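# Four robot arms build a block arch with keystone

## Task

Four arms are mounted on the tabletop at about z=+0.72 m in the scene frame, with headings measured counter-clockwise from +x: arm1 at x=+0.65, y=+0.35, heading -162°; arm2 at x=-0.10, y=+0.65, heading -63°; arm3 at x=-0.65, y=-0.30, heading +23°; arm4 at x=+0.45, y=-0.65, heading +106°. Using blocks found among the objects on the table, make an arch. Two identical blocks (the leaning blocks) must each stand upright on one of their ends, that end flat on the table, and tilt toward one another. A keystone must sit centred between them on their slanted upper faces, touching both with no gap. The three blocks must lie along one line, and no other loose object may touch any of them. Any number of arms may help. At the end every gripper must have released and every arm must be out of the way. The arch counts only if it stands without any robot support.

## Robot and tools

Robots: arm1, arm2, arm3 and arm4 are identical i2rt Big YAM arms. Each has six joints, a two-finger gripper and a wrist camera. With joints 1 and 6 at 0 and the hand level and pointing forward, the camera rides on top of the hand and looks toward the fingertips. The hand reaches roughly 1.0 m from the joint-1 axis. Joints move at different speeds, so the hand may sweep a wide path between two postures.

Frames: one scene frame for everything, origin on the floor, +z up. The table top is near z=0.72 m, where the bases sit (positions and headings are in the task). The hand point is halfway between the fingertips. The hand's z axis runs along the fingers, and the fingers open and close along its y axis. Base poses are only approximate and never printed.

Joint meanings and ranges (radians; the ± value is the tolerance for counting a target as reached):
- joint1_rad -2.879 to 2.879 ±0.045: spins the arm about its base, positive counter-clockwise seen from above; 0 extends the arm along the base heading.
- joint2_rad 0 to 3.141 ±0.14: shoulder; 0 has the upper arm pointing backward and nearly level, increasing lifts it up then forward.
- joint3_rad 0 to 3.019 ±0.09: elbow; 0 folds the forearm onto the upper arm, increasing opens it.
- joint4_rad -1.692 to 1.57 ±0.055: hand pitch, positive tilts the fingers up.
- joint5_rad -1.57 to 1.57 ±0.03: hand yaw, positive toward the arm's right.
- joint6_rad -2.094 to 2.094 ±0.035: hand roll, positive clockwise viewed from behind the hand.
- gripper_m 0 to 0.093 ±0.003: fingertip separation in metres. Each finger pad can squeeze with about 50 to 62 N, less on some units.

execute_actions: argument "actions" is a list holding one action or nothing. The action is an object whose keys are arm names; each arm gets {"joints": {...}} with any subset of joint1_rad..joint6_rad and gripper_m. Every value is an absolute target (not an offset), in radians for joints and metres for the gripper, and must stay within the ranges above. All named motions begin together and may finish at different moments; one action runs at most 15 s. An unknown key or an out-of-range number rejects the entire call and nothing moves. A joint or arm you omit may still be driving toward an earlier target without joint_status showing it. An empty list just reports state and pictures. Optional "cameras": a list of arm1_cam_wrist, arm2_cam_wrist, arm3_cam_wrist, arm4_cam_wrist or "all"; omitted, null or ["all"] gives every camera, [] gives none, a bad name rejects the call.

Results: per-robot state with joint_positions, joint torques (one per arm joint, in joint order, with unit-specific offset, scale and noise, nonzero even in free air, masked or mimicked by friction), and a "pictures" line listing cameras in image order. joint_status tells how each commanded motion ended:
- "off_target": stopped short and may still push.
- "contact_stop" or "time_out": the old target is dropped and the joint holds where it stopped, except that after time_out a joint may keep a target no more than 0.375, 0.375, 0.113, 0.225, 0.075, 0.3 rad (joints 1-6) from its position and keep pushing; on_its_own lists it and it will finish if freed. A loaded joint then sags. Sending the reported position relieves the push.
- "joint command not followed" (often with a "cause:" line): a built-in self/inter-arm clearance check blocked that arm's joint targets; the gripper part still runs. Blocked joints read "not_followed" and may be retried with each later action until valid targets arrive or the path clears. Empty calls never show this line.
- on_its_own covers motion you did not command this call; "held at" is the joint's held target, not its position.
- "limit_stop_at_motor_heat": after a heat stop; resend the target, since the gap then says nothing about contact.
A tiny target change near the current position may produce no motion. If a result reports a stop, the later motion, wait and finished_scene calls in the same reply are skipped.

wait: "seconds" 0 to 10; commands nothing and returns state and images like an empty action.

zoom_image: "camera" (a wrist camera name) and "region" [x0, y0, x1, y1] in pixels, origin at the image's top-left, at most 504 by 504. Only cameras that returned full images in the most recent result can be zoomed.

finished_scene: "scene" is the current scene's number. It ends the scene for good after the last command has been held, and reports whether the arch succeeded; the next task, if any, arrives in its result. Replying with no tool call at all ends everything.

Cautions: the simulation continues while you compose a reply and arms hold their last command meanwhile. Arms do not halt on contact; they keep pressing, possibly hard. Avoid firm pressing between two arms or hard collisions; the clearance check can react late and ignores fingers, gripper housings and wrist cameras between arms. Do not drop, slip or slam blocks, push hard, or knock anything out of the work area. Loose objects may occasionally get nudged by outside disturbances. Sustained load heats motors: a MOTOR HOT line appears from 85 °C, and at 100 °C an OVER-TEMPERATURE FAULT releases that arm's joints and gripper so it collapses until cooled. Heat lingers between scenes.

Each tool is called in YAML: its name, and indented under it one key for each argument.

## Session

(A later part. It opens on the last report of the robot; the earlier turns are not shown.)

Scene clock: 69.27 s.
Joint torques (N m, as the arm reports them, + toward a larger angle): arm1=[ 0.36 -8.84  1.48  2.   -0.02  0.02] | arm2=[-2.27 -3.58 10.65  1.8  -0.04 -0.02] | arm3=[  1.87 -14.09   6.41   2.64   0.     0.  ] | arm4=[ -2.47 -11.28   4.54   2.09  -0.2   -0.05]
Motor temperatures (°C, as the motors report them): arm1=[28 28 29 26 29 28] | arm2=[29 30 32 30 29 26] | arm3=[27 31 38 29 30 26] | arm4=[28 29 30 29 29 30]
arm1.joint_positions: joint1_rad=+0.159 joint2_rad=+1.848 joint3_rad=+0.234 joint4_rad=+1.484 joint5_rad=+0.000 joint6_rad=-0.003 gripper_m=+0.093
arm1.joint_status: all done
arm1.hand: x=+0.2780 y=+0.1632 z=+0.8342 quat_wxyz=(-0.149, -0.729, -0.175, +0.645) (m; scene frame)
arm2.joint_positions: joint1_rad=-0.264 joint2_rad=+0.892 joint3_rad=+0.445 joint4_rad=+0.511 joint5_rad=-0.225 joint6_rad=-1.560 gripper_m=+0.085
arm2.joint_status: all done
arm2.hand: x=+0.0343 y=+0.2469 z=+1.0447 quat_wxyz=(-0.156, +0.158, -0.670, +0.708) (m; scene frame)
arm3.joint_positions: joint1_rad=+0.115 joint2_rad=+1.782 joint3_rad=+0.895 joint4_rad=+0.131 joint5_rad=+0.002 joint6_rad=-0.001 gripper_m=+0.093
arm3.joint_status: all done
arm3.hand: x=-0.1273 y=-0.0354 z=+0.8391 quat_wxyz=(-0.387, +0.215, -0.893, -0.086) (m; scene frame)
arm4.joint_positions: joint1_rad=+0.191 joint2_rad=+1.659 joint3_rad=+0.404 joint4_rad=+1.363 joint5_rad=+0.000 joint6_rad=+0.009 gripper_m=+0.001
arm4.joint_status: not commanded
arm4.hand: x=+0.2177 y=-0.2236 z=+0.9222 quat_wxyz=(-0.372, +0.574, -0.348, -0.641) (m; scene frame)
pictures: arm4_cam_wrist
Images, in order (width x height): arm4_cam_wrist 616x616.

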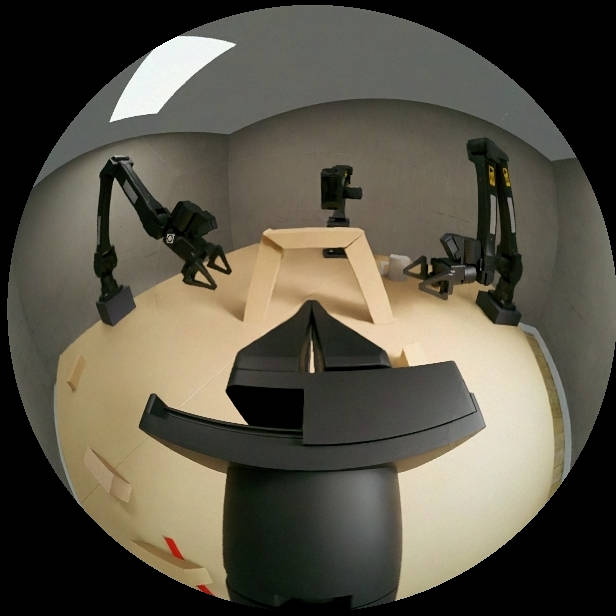

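execute_actions:
  actions: []
  cameras: ["arm1_cam_wrist","arm2_cam_wrist","arm3_cam_wrist"]

zoom_image:
  camera: "arm1_cam_wrist"
  region: [210, 90, 410, 330]

zoom_image:
  camera: "arm3_cam_wrist"
  region: [180, 40, 450, 330]

zoom_image:
  camera: "arm2_cam_wrist"
  region: [130, 130, 330, 400]

Scene clock: 69.43 s.
Joint torques (N m, as the arm reports them, + toward a larger angle): arm1=[ 0.38 -8.74  1.52  2.04 -0.02  0.02] | arm2=[-2.27 -3.44 10.69  1.77 -0.05 -0.02] | arm3=[  2.64 -13.57   6.76   2.65   0.04   0.04] | arm4=[ -2.27 -11.97   4.28   2.    -0.18  -0.09]
Motor temperatures (°C, as the motors report them): arm1=[28 28 29 26 29 28] | arm2=[29 30 32 30 29 26] | arm3=[27 31 38 29 30 26] | arm4=[28 29 30 29 29 30]
arm1.joint_positions: joint1_rad=+0.159 joint2_rad=+1.848 joint3_rad=+0.234 joint4_rad=+1.484 joint5_rad=+0.000 joint6_rad=-0.003 gripper_m=+0.093
arm1.joint_status: all done
arm1.hand: x=+0.2780 y=+0.1632 z=+0.8342 quat_wxyz=(-0.149, -0.729, -0.175, +0.645) (m; scene frame)
arm2.joint_positions: joint1_rad=-0.264 joint2_rad=+0.892 joint3_rad=+0.445 joint4_rad=+0.511 joint5_rad=-0.225 joint6_rad=-1.560 gripper_m=+0.085
arm2.joint_status: all done
arm2.hand: x=+0.0343 y=+0.2469 z=+1.0447 quat_wxyz=(-0.156, +0.158, -0.670, +0.708) (m; scene frame)
arm3.joint_positions: joint1_rad=+0.115 joint2_rad=+1.782 joint3_rad=+0.895 joint4_rad=+0.131 joint5_rad=+0.002 joint6_rad=-0.001 gripper_m=+0.093
arm3.joint_status: all done
arm3.hand: x=-0.1273 y=-0.0354 z=+0.8391 quat_wxyz=(-0.387, +0.215, -0.893, -0.086) (m; scene frame)
arm4.joint_positions: joint1_rad=+0.191 joint2_rad=+1.659 joint3_rad=+0.404 joint4_rad=+1.363 joint5_rad=+0.000 joint6_rad=+0.009 gripper_m=+0.001
arm4.joint_status: not commanded
arm4.hand: x=+0.2177 y=-0.2236 z=+0.9222 quat_wxyz=(-0.372, +0.574, -0.348, -0.641) (m; scene frame)
pictures: arm1_cam_wrist, arm2_cam_wrist, arm3_cam_wrist
Images, in order (width x height): arm1_cam_wrist 616x616, arm2_cam_wrist 616x616, arm3_cam_wrist 616x616.

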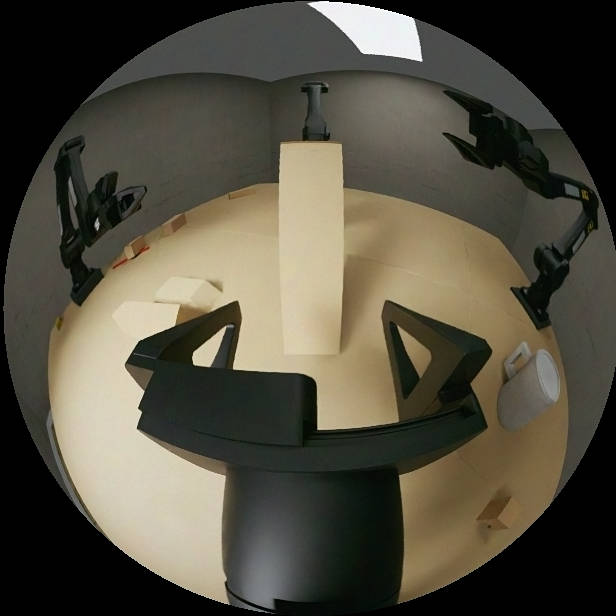

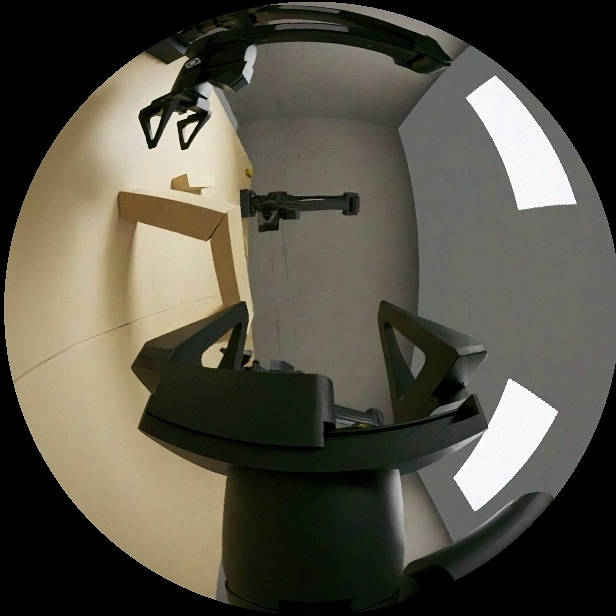

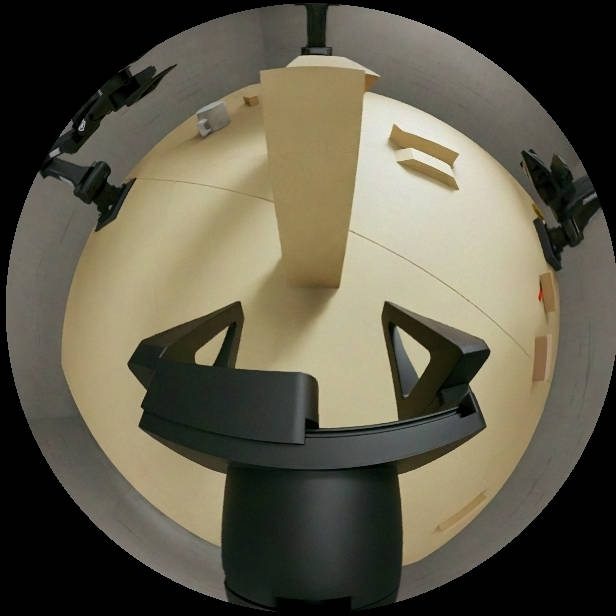

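Region (210, 90, 410, 330) of arm1_cam_wrist's 616x616 image, scaled by 2.100, with more detail than that image has.

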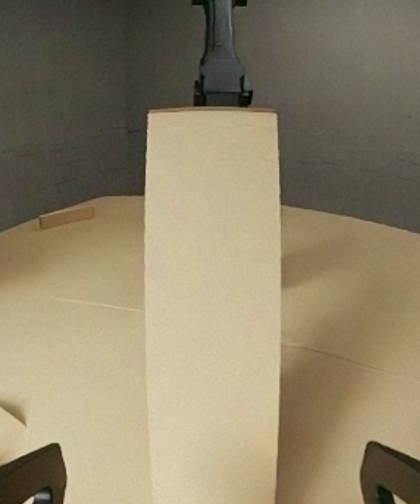

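Region (180, 40, 450, 330) of arm3_cam_wrist's 616x616 image, scaled by 1.738, with more detail than that image has; it fills the left 469 columns of this view, and the rest is white.

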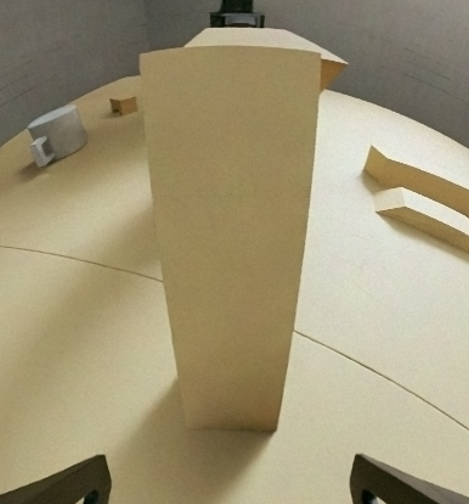

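Region (130, 130, 330, 400) of arm2_cam_wrist's 616x616 image, scaled by 1.867, with more detail than that image has; it fills the left 373 columns of this view, and the rest is white.

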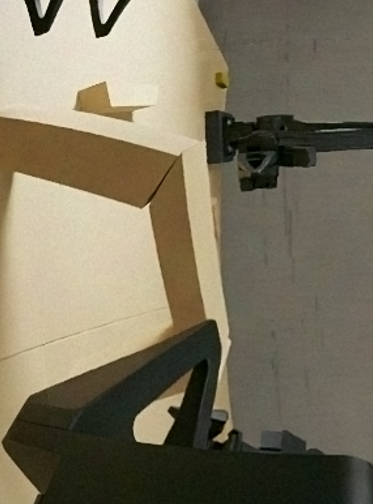

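execute_actions:
  actions:
    - {"arm3":{"joints":{"joint2_rad":1.85,"joint3_rad":1.085,"joint4_rad":0.55}}}
  cameras: ["arm3_cam_wrist","arm4_cam_wrist"]

Scene clock: 71.47 s.
Joint torques (N m, as the arm reports them, + toward a larger angle): arm1=[ 0.44 -8.81  1.43  2.04 -0.02  0.02] | arm2=[-2.11 -3.59 10.65  1.78 -0.05 -0.02] | arm3=[  1.78 -15.29  10.63   2.94  -0.02  -0.05] | arm4=[ -2.08 -11.57   4.38   2.11  -0.21  -0.08]
Motor temperatures (°C, as the motors report them): arm1=[28 28 29 26 29 28] | arm2=[29 30 32 30 29 26] | arm3=[27 31 38 29 30 26] | arm4=[28 29 30 29 29 30]
arm1.joint_positions: joint1_rad=+0.159 joint2_rad=+1.848 joint3_rad=+0.234 joint4_rad=+1.484 joint5_rad=+0.000 joint6_rad=-0.003 gripper_m=+0.093
arm1.joint_status: not commanded
arm1.hand: x=+0.2780 y=+0.1632 z=+0.8342 quat_wxyz=(-0.149, -0.729, -0.175, +0.645) (m; scene frame)
arm2.joint_positions: joint1_rad=-0.264 joint2_rad=+0.892 joint3_rad=+0.445 joint4_rad=+0.511 joint5_rad=-0.225 joint6_rad=-1.560 gripper_m=+0.085
arm2.joint_status: not commanded
arm2.hand: x=+0.0343 y=+0.2469 z=+1.0447 quat_wxyz=(-0.156, +0.158, -0.670, +0.708) (m; scene frame)
arm3.joint_positions: joint1_rad=+0.115 joint2_rad=+1.853 joint3_rad=+1.057 joint4_rad=+0.519 joint5_rad=+0.002 joint6_rad=-0.001 gripper_m=+0.093
arm3.joint_status: all done
arm3.hand: x=-0.0311 y=+0.0145 z=+0.9527 quat_wxyz=(-0.588, +0.187, -0.775, -0.135) (m; scene frame)
arm4.joint_positions: joint1_rad=+0.191 joint2_rad=+1.659 joint3_rad=+0.404 joint4_rad=+1.363 joint5_rad=+0.000 joint6_rad=+0.009 gripper_m=+0.001
arm4.joint_status: not commanded
arm4.hand: x=+0.2177 y=-0.2236 z=+0.9222 quat_wxyz=(-0.372, +0.574, -0.348, -0.641) (m; scene frame)
pictures: arm3_cam_wrist, arm4_cam_wrist
Images, in order (width x height): arm3_cam_wrist 616x616, arm4_cam_wrist 616x616.

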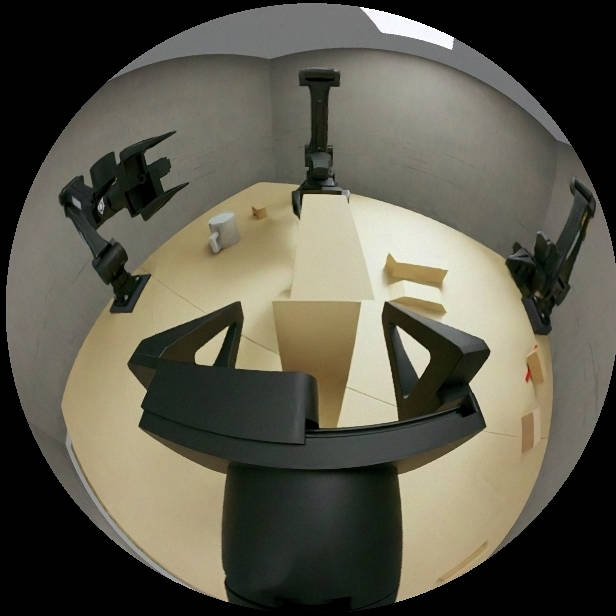

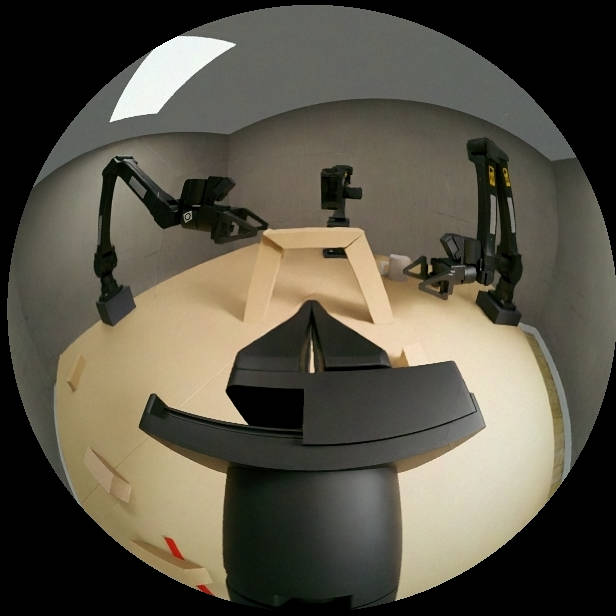

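execute_actions:
  actions:
    - {"arm3":{"joints":{"joint1_rad":0.095}}}
  cameras: []

execute_actions:
  actions:
    - {"arm3":{"joints":{"joint2_rad":2.085,"joint3_rad":1.39,"joint4_rad":0.44}}}
  cameras: ["arm3_cam_wrist","arm4_cam_wrist"]

zoom_image:
  camera: "arm4_cam_wrist"
  region: [200, 170, 400, 340]

Scene clock: 72.33 s.
Joint torques (N m, as the arm reports them, + toward a larger angle): arm1=[ 0.4  -8.79  1.45  2.02 -0.02  0.01] | arm2=[-2.33 -3.46 10.62  1.7  -0.05 -0.03] | arm3=[  0.46 -16.52  10.34   3.36   0.02  -0.01] | arm4=[ -2.32 -12.14   4.34   2.21  -0.22  -0.04]
Motor temperatures (°C, as the motors report them): arm1=[28 28 29 26 29 28] | arm2=[29 30 32 30 29 26] | arm3=[27 31 38 29 30 26] | arm4=[28 29 30 29 29 30]
arm1.joint_positions: joint1_rad=+0.159 joint2_rad=+1.848 joint3_rad=+0.234 joint4_rad=+1.484 joint5_rad=+0.000 joint6_rad=-0.003 gripper_m=+0.093
arm1.joint_status: not commanded
arm1.hand: x=+0.2780 y=+0.1632 z=+0.8342 quat_wxyz=(-0.149, -0.729, -0.175, +0.645) (m; scene frame)
arm2.joint_positions: joint1_rad=-0.264 joint2_rad=+0.892 joint3_rad=+0.445 joint4_rad=+0.511 joint5_rad=-0.225 joint6_rad=-1.560 gripper_m=+0.085
arm2.joint_status: not commanded
arm2.hand: x=+0.0343 y=+0.2469 z=+1.0447 quat_wxyz=(-0.156, +0.158, -0.670, +0.708) (m; scene frame)
arm3.joint_positions: joint1_rad=+0.109 joint2_rad=+1.853 joint3_rad=+1.057 joint4_rad=+0.519 joint5_rad=+0.002 joint6_rad=-0.001 gripper_m=+0.093
arm3.joint_status: all done
arm3.hand: x=-0.0294 y=+0.0112 z=+0.9527 quat_wxyz=(-0.588, +0.185, -0.776, -0.134) (m; scene frame)
arm4.joint_positions: joint1_rad=+0.191 joint2_rad=+1.659 joint3_rad=+0.404 joint4_rad=+1.363 joint5_rad=+0.000 joint6_rad=+0.009 gripper_m=+0.001
arm4.joint_status: not commanded
arm4.hand: x=+0.2177 y=-0.2236 z=+0.9222 quat_wxyz=(-0.372, +0.574, -0.348, -0.641) (m; scene frame)
pictures: none
No camera images: the call's "cameras" was empty. Leave "cameras" out to get every camera's image.

Scene clock: 73.47 s.
Joint torques (N m, as the arm reports them, + toward a larger angle): arm1=[ 0.36 -8.81  1.44  2.01 -0.02  0.01] | arm2=[-2.09 -3.53 10.68  1.77 -0.04 -0.02] | arm3=[  0.03 -17.74  12.51   1.2    0.    -0.02] | arm4=[ -2.3  -11.71   4.32   2.09  -0.18  -0.05]
Motor temperatures (°C, as the motors report them): arm1=[28 28 29 26 29 28] | arm2=[29 30 32 30 29 26] | arm3=[27 31 38 29 30 26] | arm4=[28 29 30 29 29 30]
arm1.joint_positions: joint1_rad=+0.159 joint2_rad=+1.848 joint3_rad=+0.234 joint4_rad=+1.484 joint5_rad=+0.000 joint6_rad=-0.003 gripper_m=+0.093
arm1.joint_status: not commanded
arm1.hand: x=+0.2780 y=+0.1632 z=+0.8342 quat_wxyz=(-0.149, -0.729, -0.175, +0.645) (m; scene frame)
arm2.joint_positions: joint1_rad=-0.264 joint2_rad=+0.892 joint3_rad=+0.445 joint4_rad=+0.511 joint5_rad=-0.225 joint6_rad=-1.560 gripper_m=+0.085
arm2.joint_status: not commanded
arm2.hand: x=+0.0343 y=+0.2469 z=+1.0447 quat_wxyz=(-0.156, +0.158, -0.670, +0.708) (m; scene frame)
arm3.joint_positions: joint1_rad=+0.109 joint2_rad=+2.082 joint3_rad=+1.340 joint4_rad=+0.456 joint5_rad=+0.003 joint6_rad=-0.001 gripper_m=+0.093
arm3.joint_status: all done
arm3.hand: x=+0.0491 y=+0.0499 z=+0.9179 quat_wxyz=(-0.585, +0.186, -0.778, -0.132) (m; scene frame)
arm4.joint_positions: joint1_rad=+0.191 joint2_rad=+1.659 joint3_rad=+0.404 joint4_rad=+1.363 joint5_rad=+0.000 joint6_rad=+0.009 gripper_m=+0.001
arm4.joint_status: not commanded
arm4.hand: x=+0.2177 y=-0.2236 z=+0.9222 quat_wxyz=(-0.372, +0.574, -0.348, -0.641) (m; scene frame)
pictures: arm3_cam_wrist, arm4_cam_wrist
Images, in order (width x height): arm3_cam_wrist 616x616, arm4_cam_wrist 616x616.

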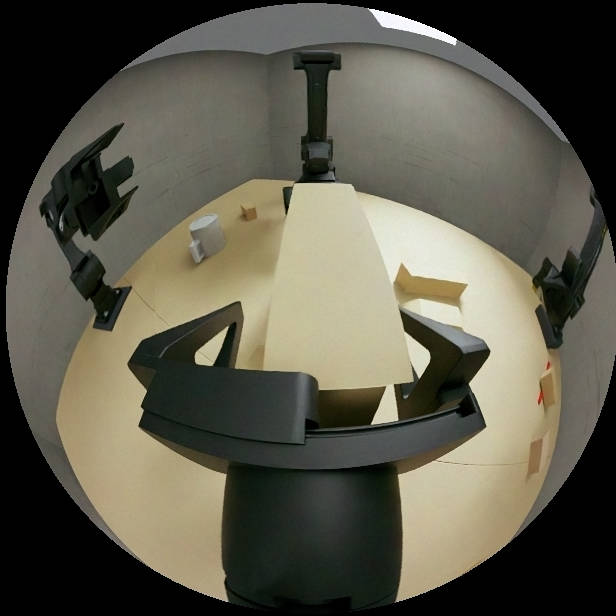

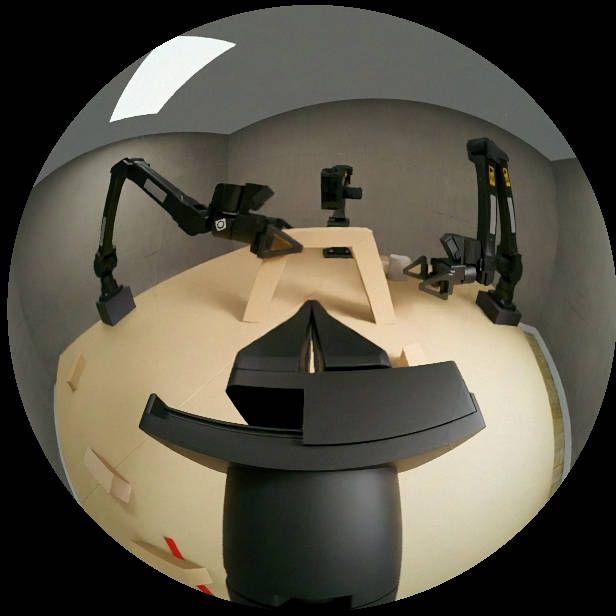

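Region (200, 170, 400, 340) of arm4_cam_wrist's 616x616 image, scaled by 2.520, with more detail than that image has; it fills the top 428 rows of this view, and the rest is white.

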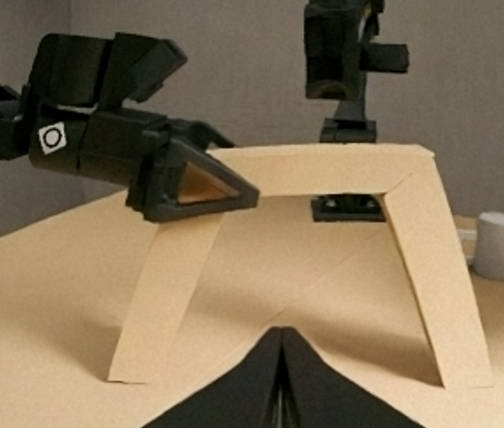

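execute_actions:
  actions:
    - {"arm3":{"joints":{"gripper_m":0.057}}}
  cameras: ["arm3_cam_wrist","arm4_cam_wrist"]

execute_actions:
  actions:
    - {"arm3":{"joints":{"gripper_m":0.093}}}
  cameras: []

execute_actions:
  actions:
    - {"arm3":{"joints":{"joint2_rad":1.8,"joint3_rad":1.0,"joint4_rad":0.5}}}
  cameras: ["arm3_cam_wrist","arm4_cam_wrist","arm1_cam_wrist"]

zoom_image:
  camera: "arm4_cam_wrist"
  region: [200, 170, 400, 340]

zoom_image:
  camera: "arm3_cam_wrist"
  region: [220, 150, 420, 350]

Scene clock: 75.47 s.
Joint torques (N m, as the arm reports them, + toward a larger angle): arm1=[ 0.37 -8.75  1.43  2.04 -0.01  0.02] | arm2=[-2.21 -3.49 10.67  1.76 -0.05 -0.01] | arm3=[  0.56 -18.37  12.73   1.26  -0.02  -0.01] | arm4=[ -2.63 -11.82   4.41   2.14  -0.19  -0.05]
Motor temperatures (°C, as the motors report them): arm1=[28 28 29 26 29 28] | arm2=[29 30 32 30 29 26] | arm3=[27 31 38 29 30 26] | arm4=[28 29 30 29 29 30]
arm1.joint_positions: joint1_rad=+0.159 joint2_rad=+1.848 joint3_rad=+0.234 joint4_rad=+1.484 joint5_rad=+0.000 joint6_rad=-0.003 gripper_m=+0.093
arm1.joint_status: not commanded
arm1.hand: x=+0.2780 y=+0.1632 z=+0.8342 quat_wxyz=(-0.149, -0.729, -0.175, +0.645) (m; scene frame)
arm2.joint_positions: joint1_rad=-0.264 joint2_rad=+0.892 joint3_rad=+0.445 joint4_rad=+0.511 joint5_rad=-0.225 joint6_rad=-1.560 gripper_m=+0.085
arm2.joint_status: not commanded
arm2.hand: x=+0.0343 y=+0.2469 z=+1.0447 quat_wxyz=(-0.156, +0.158, -0.670, +0.708) (m; scene frame)
arm3.joint_positions: joint1_rad=+0.108 joint2_rad=+2.082 joint3_rad=+1.340 joint4_rad=+0.456 joint5_rad=+0.003 joint6_rad=-0.001 gripper_m=+0.059
arm3.joint_status: all done
arm3.hand: x=+0.0497 y=+0.0485 z=+0.9180 quat_wxyz=(-0.585, +0.185, -0.779, -0.132) (m; scene frame)
arm4.joint_positions: joint1_rad=+0.191 joint2_rad=+1.659 joint3_rad=+0.404 joint4_rad=+1.363 joint5_rad=+0.000 joint6_rad=+0.009 gripper_m=+0.001
arm4.joint_status: not commanded
arm4.hand: x=+0.2177 y=-0.2236 z=+0.9222 quat_wxyz=(-0.372, +0.574, -0.348, -0.641) (m; scene frame)
pictures: arm3_cam_wrist, arm4_cam_wrist
Images, in order (width x height): arm3_cam_wrist 616x616, arm4_cam_wrist 616x616.

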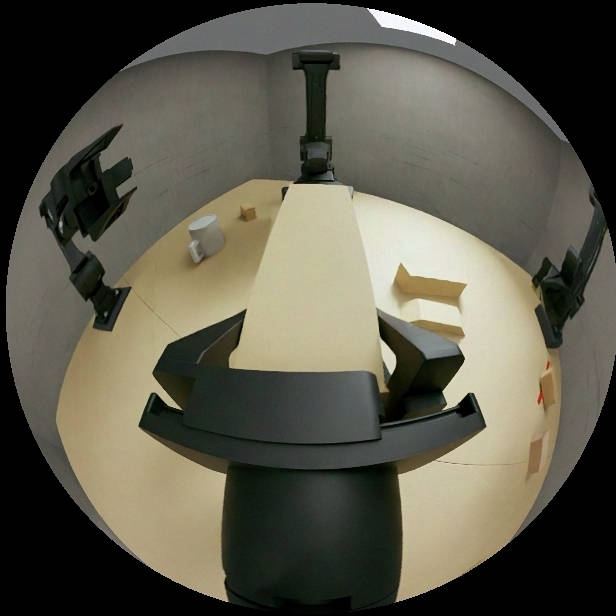

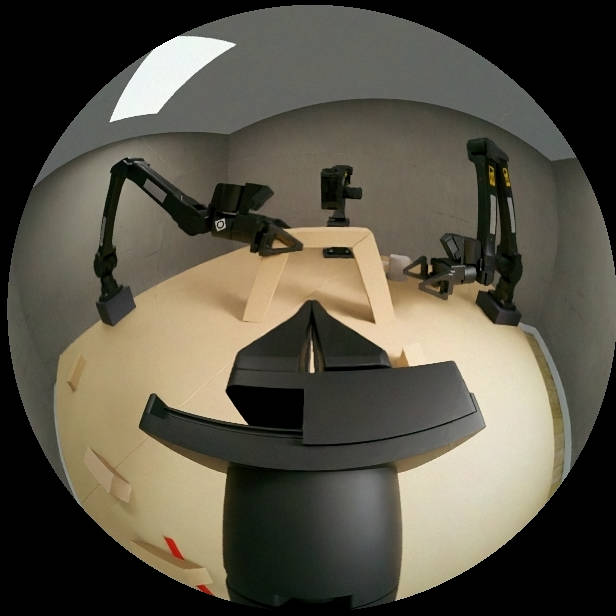

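Scene clock: 76.03 s.
Joint torques (N m, as the arm reports them, + toward a larger angle): arm1=[ 0.33 -8.76  1.44  2.01 -0.02  0.01] | arm2=[-2.18 -3.42 10.63  1.75 -0.05 -0.03] | arm3=[  0.2  -19.17  12.81   1.27  -0.02   0.02] | arm4=[ -1.74 -12.04   4.41   2.15  -0.2   -0.03]
Motor temperatures (°C, as the motors report them): arm1=[28 28 29 26 29 28] | arm2=[29 30 32 30 29 26] | arm3=[27 31 38 29 30 26] | arm4=[28 29 30 29 29 30]
arm1.joint_positions: joint1_rad=+0.159 joint2_rad=+1.848 joint3_rad=+0.234 joint4_rad=+1.484 joint5_rad=+0.000 joint6_rad=-0.003 gripper_m=+0.093
arm1.joint_status: not commanded
arm1.hand: x=+0.2780 y=+0.1632 z=+0.8342 quat_wxyz=(-0.149, -0.729, -0.175, +0.645) (m; scene frame)
arm2.joint_positions: joint1_rad=-0.264 joint2_rad=+0.892 joint3_rad=+0.445 joint4_rad=+0.511 joint5_rad=-0.225 joint6_rad=-1.560 gripper_m=+0.085
arm2.joint_status: not commanded
arm2.hand: x=+0.0343 y=+0.2469 z=+1.0447 quat_wxyz=(-0.156, +0.158, -0.670, +0.708) (m; scene frame)
arm3.joint_positions: joint1_rad=+0.108 joint2_rad=+2.082 joint3_rad=+1.340 joint4_rad=+0.456 joint5_rad=+0.003 joint6_rad=-0.001 gripper_m=+0.093
arm3.joint_status: all done
arm3.hand: x=+0.0497 y=+0.0485 z=+0.9180 quat_wxyz=(-0.585, +0.185, -0.779, -0.132) (m; scene frame)
arm4.joint_positions: joint1_rad=+0.191 joint2_rad=+1.659 joint3_rad=+0.404 joint4_rad=+1.363 joint5_rad=+0.000 joint6_rad=+0.009 gripper_m=+0.001
arm4.joint_status: not commanded
arm4.hand: x=+0.2177 y=-0.2236 z=+0.9222 quat_wxyz=(-0.372, +0.574, -0.348, -0.641) (m; scene frame)
pictures: none
No camera images: the call's "cameras" was empty. Leave "cameras" out to get every camera's image.

Scene clock: 77.20 s.
Joint torques (N m, as the arm reports them, + toward a larger angle): arm1=[ 0.45 -8.83  1.46  2.04 -0.01  0.02] | arm2=[-2.23 -3.54 10.63  1.77 -0.06 -0.03] | arm3=[  0.15 -13.79   7.68   2.58   0.     0.04] | arm4=[ -2.11 -11.59   4.44   2.14  -0.2   -0.06]
Motor temperatures (°C, as the motors report them): arm1=[28 28 29 26 29 28] | arm2=[29 30 32 30 29 26] | arm3=[27 31 38 29 30 26] | arm4=[28 29 30 29 29 30]
arm1.joint_positions: joint1_rad=+0.159 joint2_rad=+1.848 joint3_rad=+0.234 joint4_rad=+1.484 joint5_rad=+0.000 joint6_rad=-0.003 gripper_m=+0.093
arm1.joint_status: not commanded
arm1.hand: x=+0.2780 y=+0.1632 z=+0.8342 quat_wxyz=(-0.149, -0.729, -0.175, +0.645) (m; scene frame)
arm2.joint_positions: joint1_rad=-0.264 joint2_rad=+0.892 joint3_rad=+0.445 joint4_rad=+0.511 joint5_rad=-0.225 joint6_rad=-1.560 gripper_m=+0.085
arm2.joint_status: not commanded
arm2.hand: x=+0.0343 y=+0.2469 z=+1.0447 quat_wxyz=(-0.156, +0.158, -0.670, +0.708) (m; scene frame)
arm3.joint_positions: joint1_rad=+0.108 joint2_rad=+1.791 joint3_rad=+1.002 joint4_rad=+0.478 joint5_rad=+0.003 joint6_rad=-0.001 gripper_m=+0.093
arm3.joint_status: all done
arm3.hand: x=-0.0486 y=+0.0001 z=+0.9570 quat_wxyz=(-0.576, +0.187, -0.786, -0.130) (m; scene frame)
arm4.joint_positions: joint1_rad=+0.191 joint2_rad=+1.659 joint3_rad=+0.404 joint4_rad=+1.363 joint5_rad=+0.000 joint6_rad=+0.009 gripper_m=+0.001
arm4.joint_status: not commanded
arm4.hand: x=+0.2177 y=-0.2236 z=+0.9222 quat_wxyz=(-0.372, +0.574, -0.348, -0.641) (m; scene frame)
pictures: arm1_cam_wrist, arm3_cam_wrist, arm4_cam_wrist
Images, in order (width x height): arm1_cam_wrist 616x616, arm3_cam_wrist 616x616, arm4_cam_wrist 616x616.

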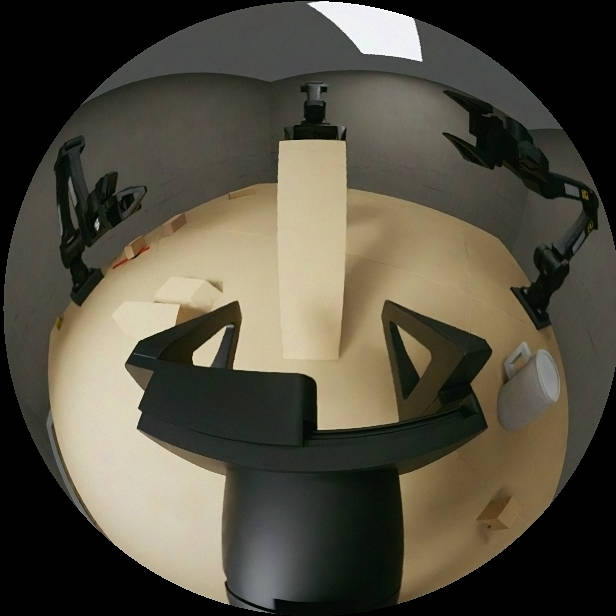

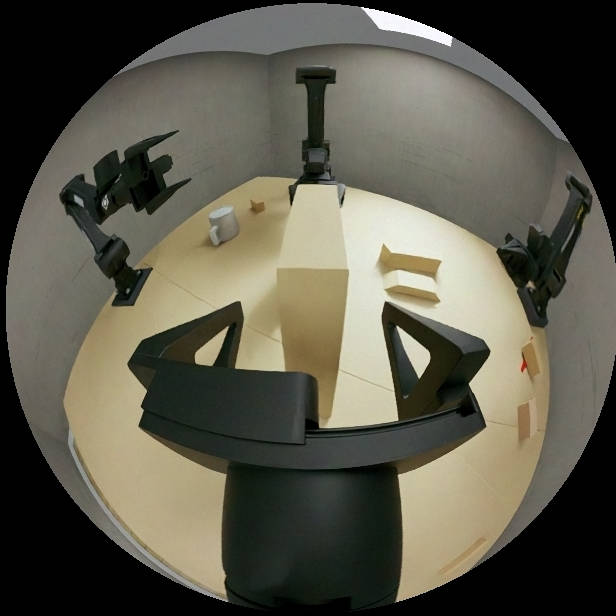

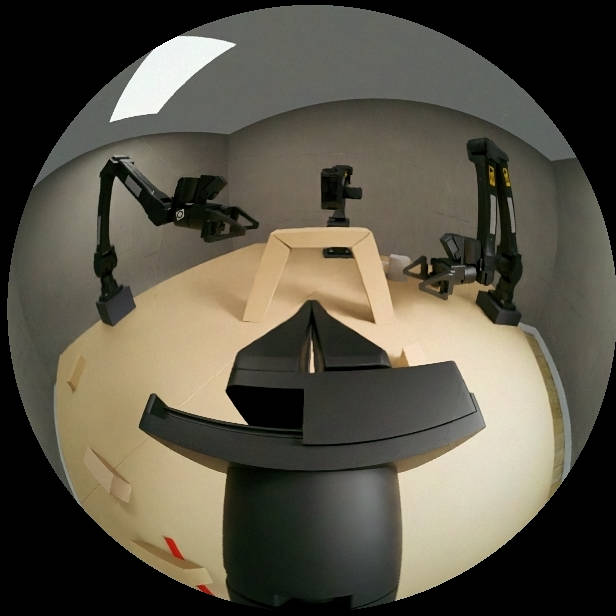

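Region (200, 170, 400, 340) of arm4_cam_wrist's 616x616 image, scaled by 2.520, with more detail than that image has; it fills the top 428 rows of this view, and the rest is white.

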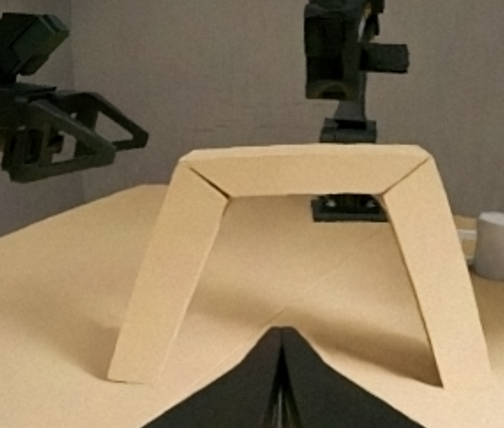

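Region (220, 150, 420, 350) of arm3_cam_wrist's 616x616 image, scaled by 2.520, with more detail than that image has.

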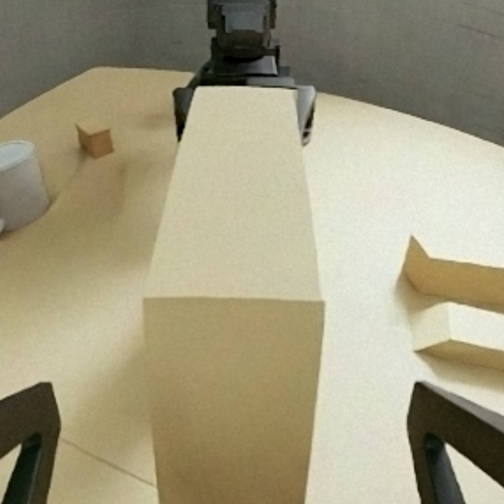

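zoom_image:
  camera: "arm4_cam_wrist"
  region: [235, 215, 325, 335]

zoom_image:
  camera: "arm4_cam_wrist"
  region: [325, 215, 415, 335]

Region (235, 215, 325, 335) of arm4_cam_wrist's 616x616 image, scaled by 4.200, with more detail than that image has; it fills the left 378 columns of this view, and the rest is white.

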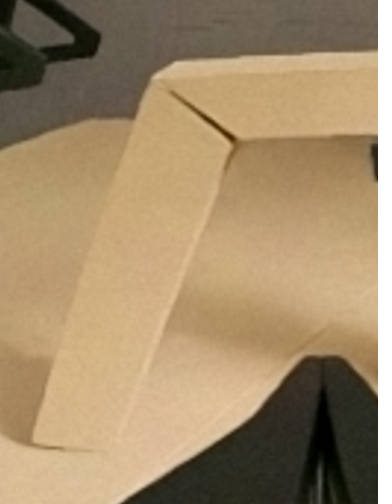

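Region (325, 215, 415, 335) of arm4_cam_wrist's 616x616 image, scaled by 4.200, with more detail than that image has; it fills the left 378 columns of this view, and the rest is white.

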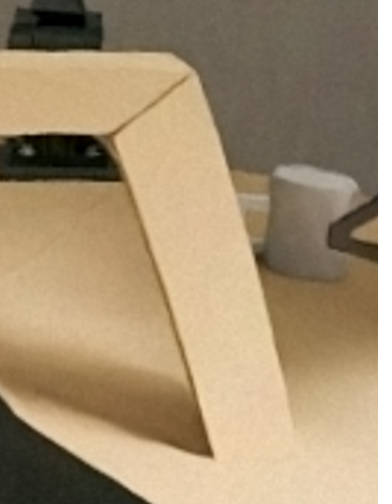

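execute_actions:
  actions:
    - {"arm1":{"joints":{"joint2_rad":1.605,"joint3_rad":0.42,"joint4_rad":1.15,"gripper_m":0.0}},"arm3":{"joints":{"joint2_rad":1.5,"joint3_rad":0.8,"joint4_rad":0.4}}}
  cameras: ["arm1_cam_wrist","arm4_cam_wrist"]

zoom_image:
  camera: "arm4_cam_wrist"
  region: [230, 190, 450, 340]

Scene clock: 79.60 s.
Joint torques (N m, as the arm reports them, + toward a larger angle): arm1=[ 0.36 -9.31  5.86  0.77 -0.03  0.01] | arm2=[-2.27 -3.67 10.67  1.77 -0.04 -0.02] | arm3=[ -0.27 -10.11   8.34   1.13  -0.06  -0.01] | arm4=[ -2.27 -11.67   4.33   2.21  -0.22  -0.06]
Motor temperatures (°C, as the motors report them): arm1=[28 28 29 26 29 28] | arm2=[29 30 32 30 29 26] | arm3=[27 31 37 29 30 26] | arm4=[28 29 30 29 29 30]
arm1.joint_positions: joint1_rad=+0.159 joint2_rad=+1.602 joint3_rad=+0.412 joint4_rad=+1.163 joint5_rad=+0.000 joint6_rad=-0.003 gripper_m=+0.000
arm1.joint_status: all done
arm1.hand: x=+0.2152 y=+0.1313 z=+0.9177 quat_wxyz=(-0.158, -0.695, -0.167, +0.682) (m; scene frame)
arm2.joint_positions: joint1_rad=-0.264 joint2_rad=+0.892 joint3_rad=+0.445 joint4_rad=+0.511 joint5_rad=-0.225 joint6_rad=-1.560 gripper_m=+0.085
arm2.joint_status: not commanded
arm2.hand: x=+0.0343 y=+0.2469 z=+1.0447 quat_wxyz=(-0.156, +0.158, -0.670, +0.708) (m; scene frame)
arm3.joint_positions: joint1_rad=+0.108 joint2_rad=+1.491 joint3_rad=+0.801 joint4_rad=+0.412 joint5_rad=+0.003 joint6_rad=-0.001 gripper_m=+0.093
arm3.joint_status: all done
arm3.hand: x=-0.1239 y=-0.0366 z=+1.0207 quat_wxyz=(-0.589, +0.184, -0.776, -0.133) (m; scene frame)
arm4.joint_positions: joint1_rad=+0.191 joint2_rad=+1.659 joint3_rad=+0.404 joint4_rad=+1.363 joint5_rad=+0.000 joint6_rad=+0.009 gripper_m=+0.001
arm4.joint_status: not commanded
arm4.hand: x=+0.2177 y=-0.2236 z=+0.9222 quat_wxyz=(-0.372, +0.574, -0.348, -0.641) (m; scene frame)
pictures: arm1_cam_wrist, arm4_cam_wrist
Images, in order (width x height): arm1_cam_wrist 616x616, arm4_cam_wrist 616x616.

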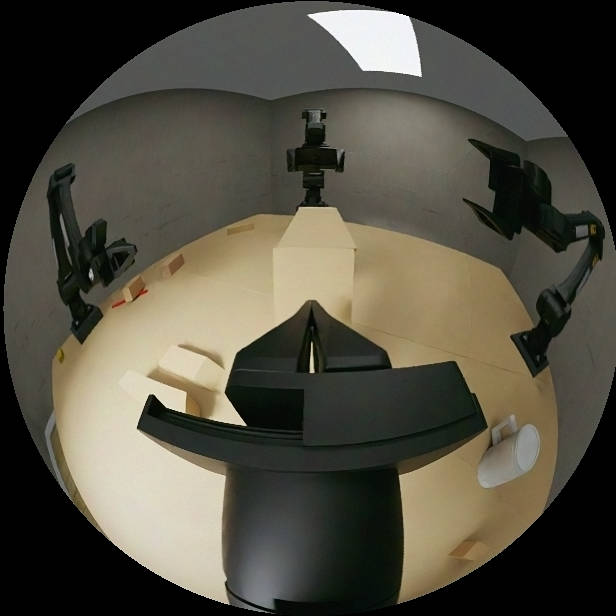

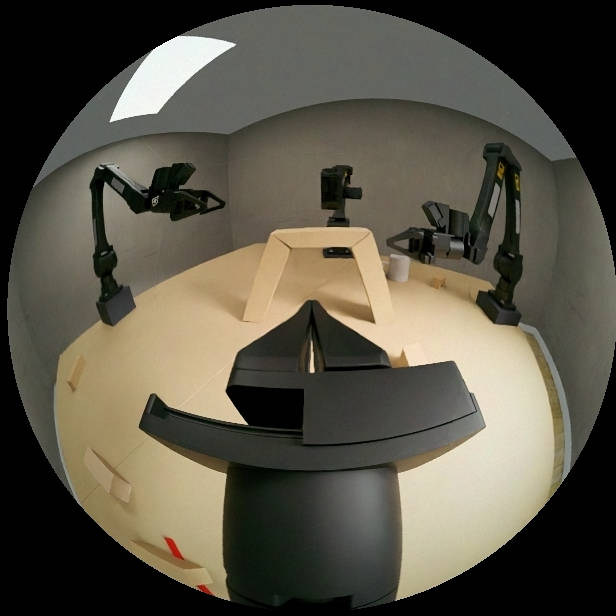

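Region (230, 190, 450, 340) of arm4_cam_wrist's 616x616 image, scaled by 2.291, with more detail than that image has; it fills the top 344 rows of this view, and the rest is white.

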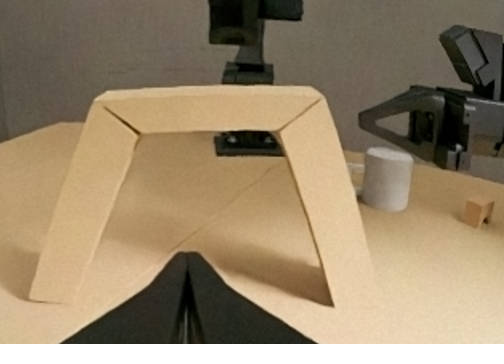

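execute_actions:
  actions:
    - {"arm1":{"joints":{"joint3_rad":0.505,"joint4_rad":1.08}}}
  cameras: ["arm4_cam_wrist"]

zoom_image:
  camera: "arm4_cam_wrist"
  region: [230, 190, 450, 340]

Scene clock: 80.63 s.
Joint torques (N m, as the arm reports them, + toward a larger angle): arm1=[ 0.43 -9.9   7.73  0.85 -0.02  0.02] | arm2=[-2.25 -3.46 10.62  1.77 -0.03 -0.01] | arm3=[  0.34 -10.74   8.43   1.34   0.03   0.08] | arm4=[ -2.15 -11.72   4.36   2.06  -0.18  -0.04]
Motor temperatures (°C, as the motors report them): arm1=[28 28 29 26 29 28] | arm2=[29 30 32 30 29 26] | arm3=[27 31 37 29 30 26] | arm4=[28 29 30 29 29 30]
arm1.joint_positions: joint1_rad=+0.159 joint2_rad=+1.602 joint3_rad=+0.484 joint4_rad=+1.092 joint5_rad=+0.000 joint6_rad=-0.003 gripper_m=+0.000
arm1.joint_status: all done
arm1.hand: x=+0.1928 y=+0.1200 z=+0.9293 quat_wxyz=(-0.158, -0.694, -0.167, +0.682) (m; scene frame)
arm2.joint_positions: joint1_rad=-0.264 joint2_rad=+0.892 joint3_rad=+0.445 joint4_rad=+0.511 joint5_rad=-0.225 joint6_rad=-1.560 gripper_m=+0.085
arm2.joint_status: not commanded
arm2.hand: x=+0.0343 y=+0.2469 z=+1.0447 quat_wxyz=(-0.156, +0.158, -0.670, +0.708) (m; scene frame)
arm3.joint_positions: joint1_rad=+0.108 joint2_rad=+1.491 joint3_rad=+0.801 joint4_rad=+0.412 joint5_rad=+0.003 joint6_rad=-0.001 gripper_m=+0.093
arm3.joint_status: not commanded
arm3.hand: x=-0.1239 y=-0.0366 z=+1.0207 quat_wxyz=(-0.589, +0.184, -0.776, -0.133) (m; scene frame)
arm4.joint_positions: joint1_rad=+0.191 joint2_rad=+1.659 joint3_rad=+0.404 joint4_rad=+1.363 joint5_rad=+0.000 joint6_rad=+0.009 gripper_m=+0.001
arm4.joint_status: not commanded
arm4.hand: x=+0.2177 y=-0.2236 z=+0.9222 quat_wxyz=(-0.372, +0.574, -0.348, -0.641) (m; scene frame)
pictures: arm4_cam_wrist
Images, in order (width x height): arm4_cam_wrist 616x616.

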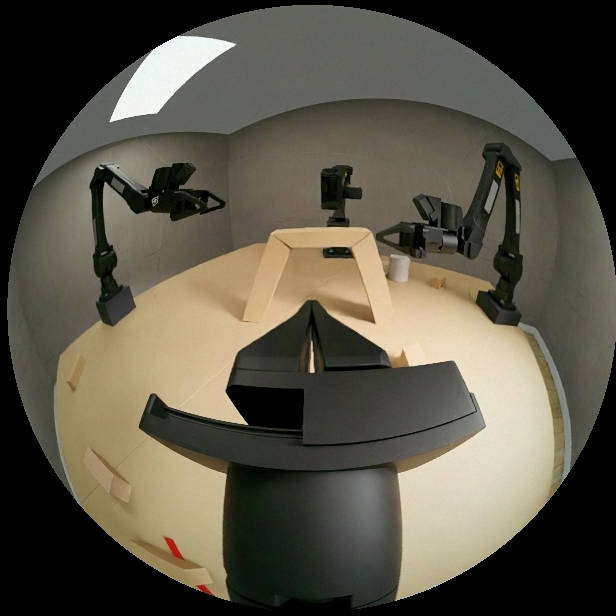

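Region (230, 190, 450, 340) of arm4_cam_wrist's 616x616 image, scaled by 2.291, with more detail than that image has; it fills the top 344 rows of this view, and the rest is white.

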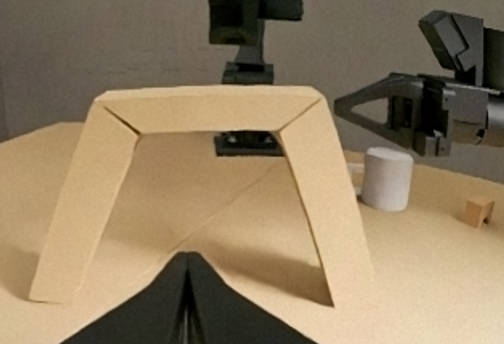

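execute_actions:
  actions:
    - {"arm1":{"joints":{"joint3_rad":0.55,"joint4_rad":1.02}}}
  cameras: ["arm4_cam_wrist"]

zoom_image:
  camera: "arm4_cam_wrist"
  region: [230, 190, 450, 340]

Scene clock: 81.57 s.
Joint torques (N m, as the arm reports them, + toward a larger angle): arm1=[  0.42 -10.39   8.72   0.82  -0.03   0.02] | arm2=[-2.23 -3.51 10.65  1.74 -0.06 -0.02] | arm3=[  0.46 -10.24   8.41   1.49  -0.03   0.02] | arm4=[ -1.89 -11.85   4.33   2.16  -0.21  -0.06]
Motor temperatures (°C, as the motors report them): arm1=[28 28 29 26 29 28] | arm2=[29 30 32 30 29 26] | arm3=[27 31 37 29 30 26] | arm4=[28 29 30 29 29 30]
arm1.joint_positions: joint1_rad=+0.159 joint2_rad=+1.602 joint3_rad=+0.521 joint4_rad=+1.032 joint5_rad=+0.000 joint6_rad=-0.003 gripper_m=+0.000
arm1.joint_status: all done
arm1.hand: x=+0.1816 y=+0.1144 z=+0.9305 quat_wxyz=(-0.156, -0.702, -0.169, +0.674) (m; scene frame)
arm2.joint_positions: joint1_rad=-0.264 joint2_rad=+0.892 joint3_rad=+0.445 joint4_rad=+0.511 joint5_rad=-0.225 joint6_rad=-1.560 gripper_m=+0.085
arm2.joint_status: not commanded
arm2.hand: x=+0.0343 y=+0.2469 z=+1.0447 quat_wxyz=(-0.156, +0.158, -0.670, +0.708) (m; scene frame)
arm3.joint_positions: joint1_rad=+0.108 joint2_rad=+1.491 joint3_rad=+0.801 joint4_rad=+0.412 joint5_rad=+0.003 joint6_rad=-0.001 gripper_m=+0.093
arm3.joint_status: not commanded
arm3.hand: x=-0.1239 y=-0.0366 z=+1.0207 quat_wxyz=(-0.589, +0.184, -0.776, -0.133) (m; scene frame)
arm4.joint_positions: joint1_rad=+0.191 joint2_rad=+1.659 joint3_rad=+0.404 joint4_rad=+1.363 joint5_rad=+0.000 joint6_rad=+0.009 gripper_m=+0.001
arm4.joint_status: not commanded
arm4.hand: x=+0.2177 y=-0.2236 z=+0.9222 quat_wxyz=(-0.372, +0.574, -0.348, -0.641) (m; scene frame)
pictures: arm4_cam_wrist
Images, in order (width x height): arm4_cam_wrist 616x616.

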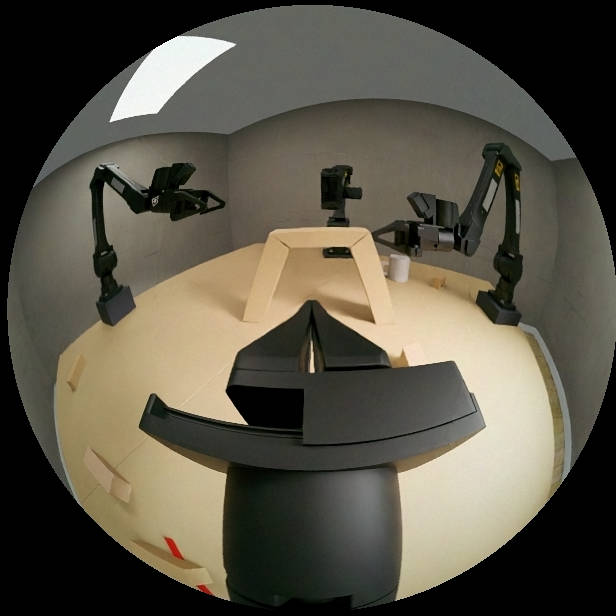

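Region (230, 190, 450, 340) of arm4_cam_wrist's 616x616 image, scaled by 2.291, with more detail than that image has; it fills the top 344 rows of this view, and the rest is white.

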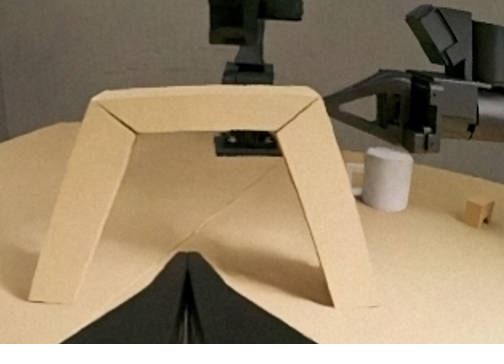

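Moved a few mm. Check details.

zoom_image:
  camera: "arm4_cam_wrist"
  region: [235, 215, 325, 335]

zoom_image:
  camera: "arm4_cam_wrist"
  region: [325, 215, 415, 335]

Region (235, 215, 325, 335) of arm4_cam_wrist's 616x616 image, scaled by 4.200, with more detail than that image has; it fills the left 378 columns of this view, and the rest is white.

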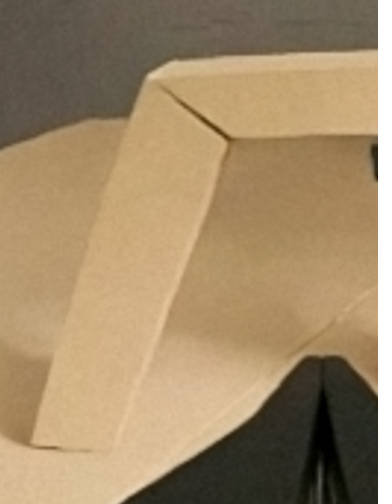

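Region (325, 215, 415, 335) of arm4_cam_wrist's 616x616 image, scaled by 4.200, with more detail than that image has; it fills the left 378 columns of this view, and the rest is white.

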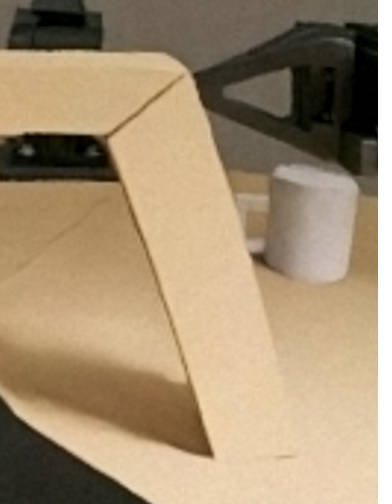

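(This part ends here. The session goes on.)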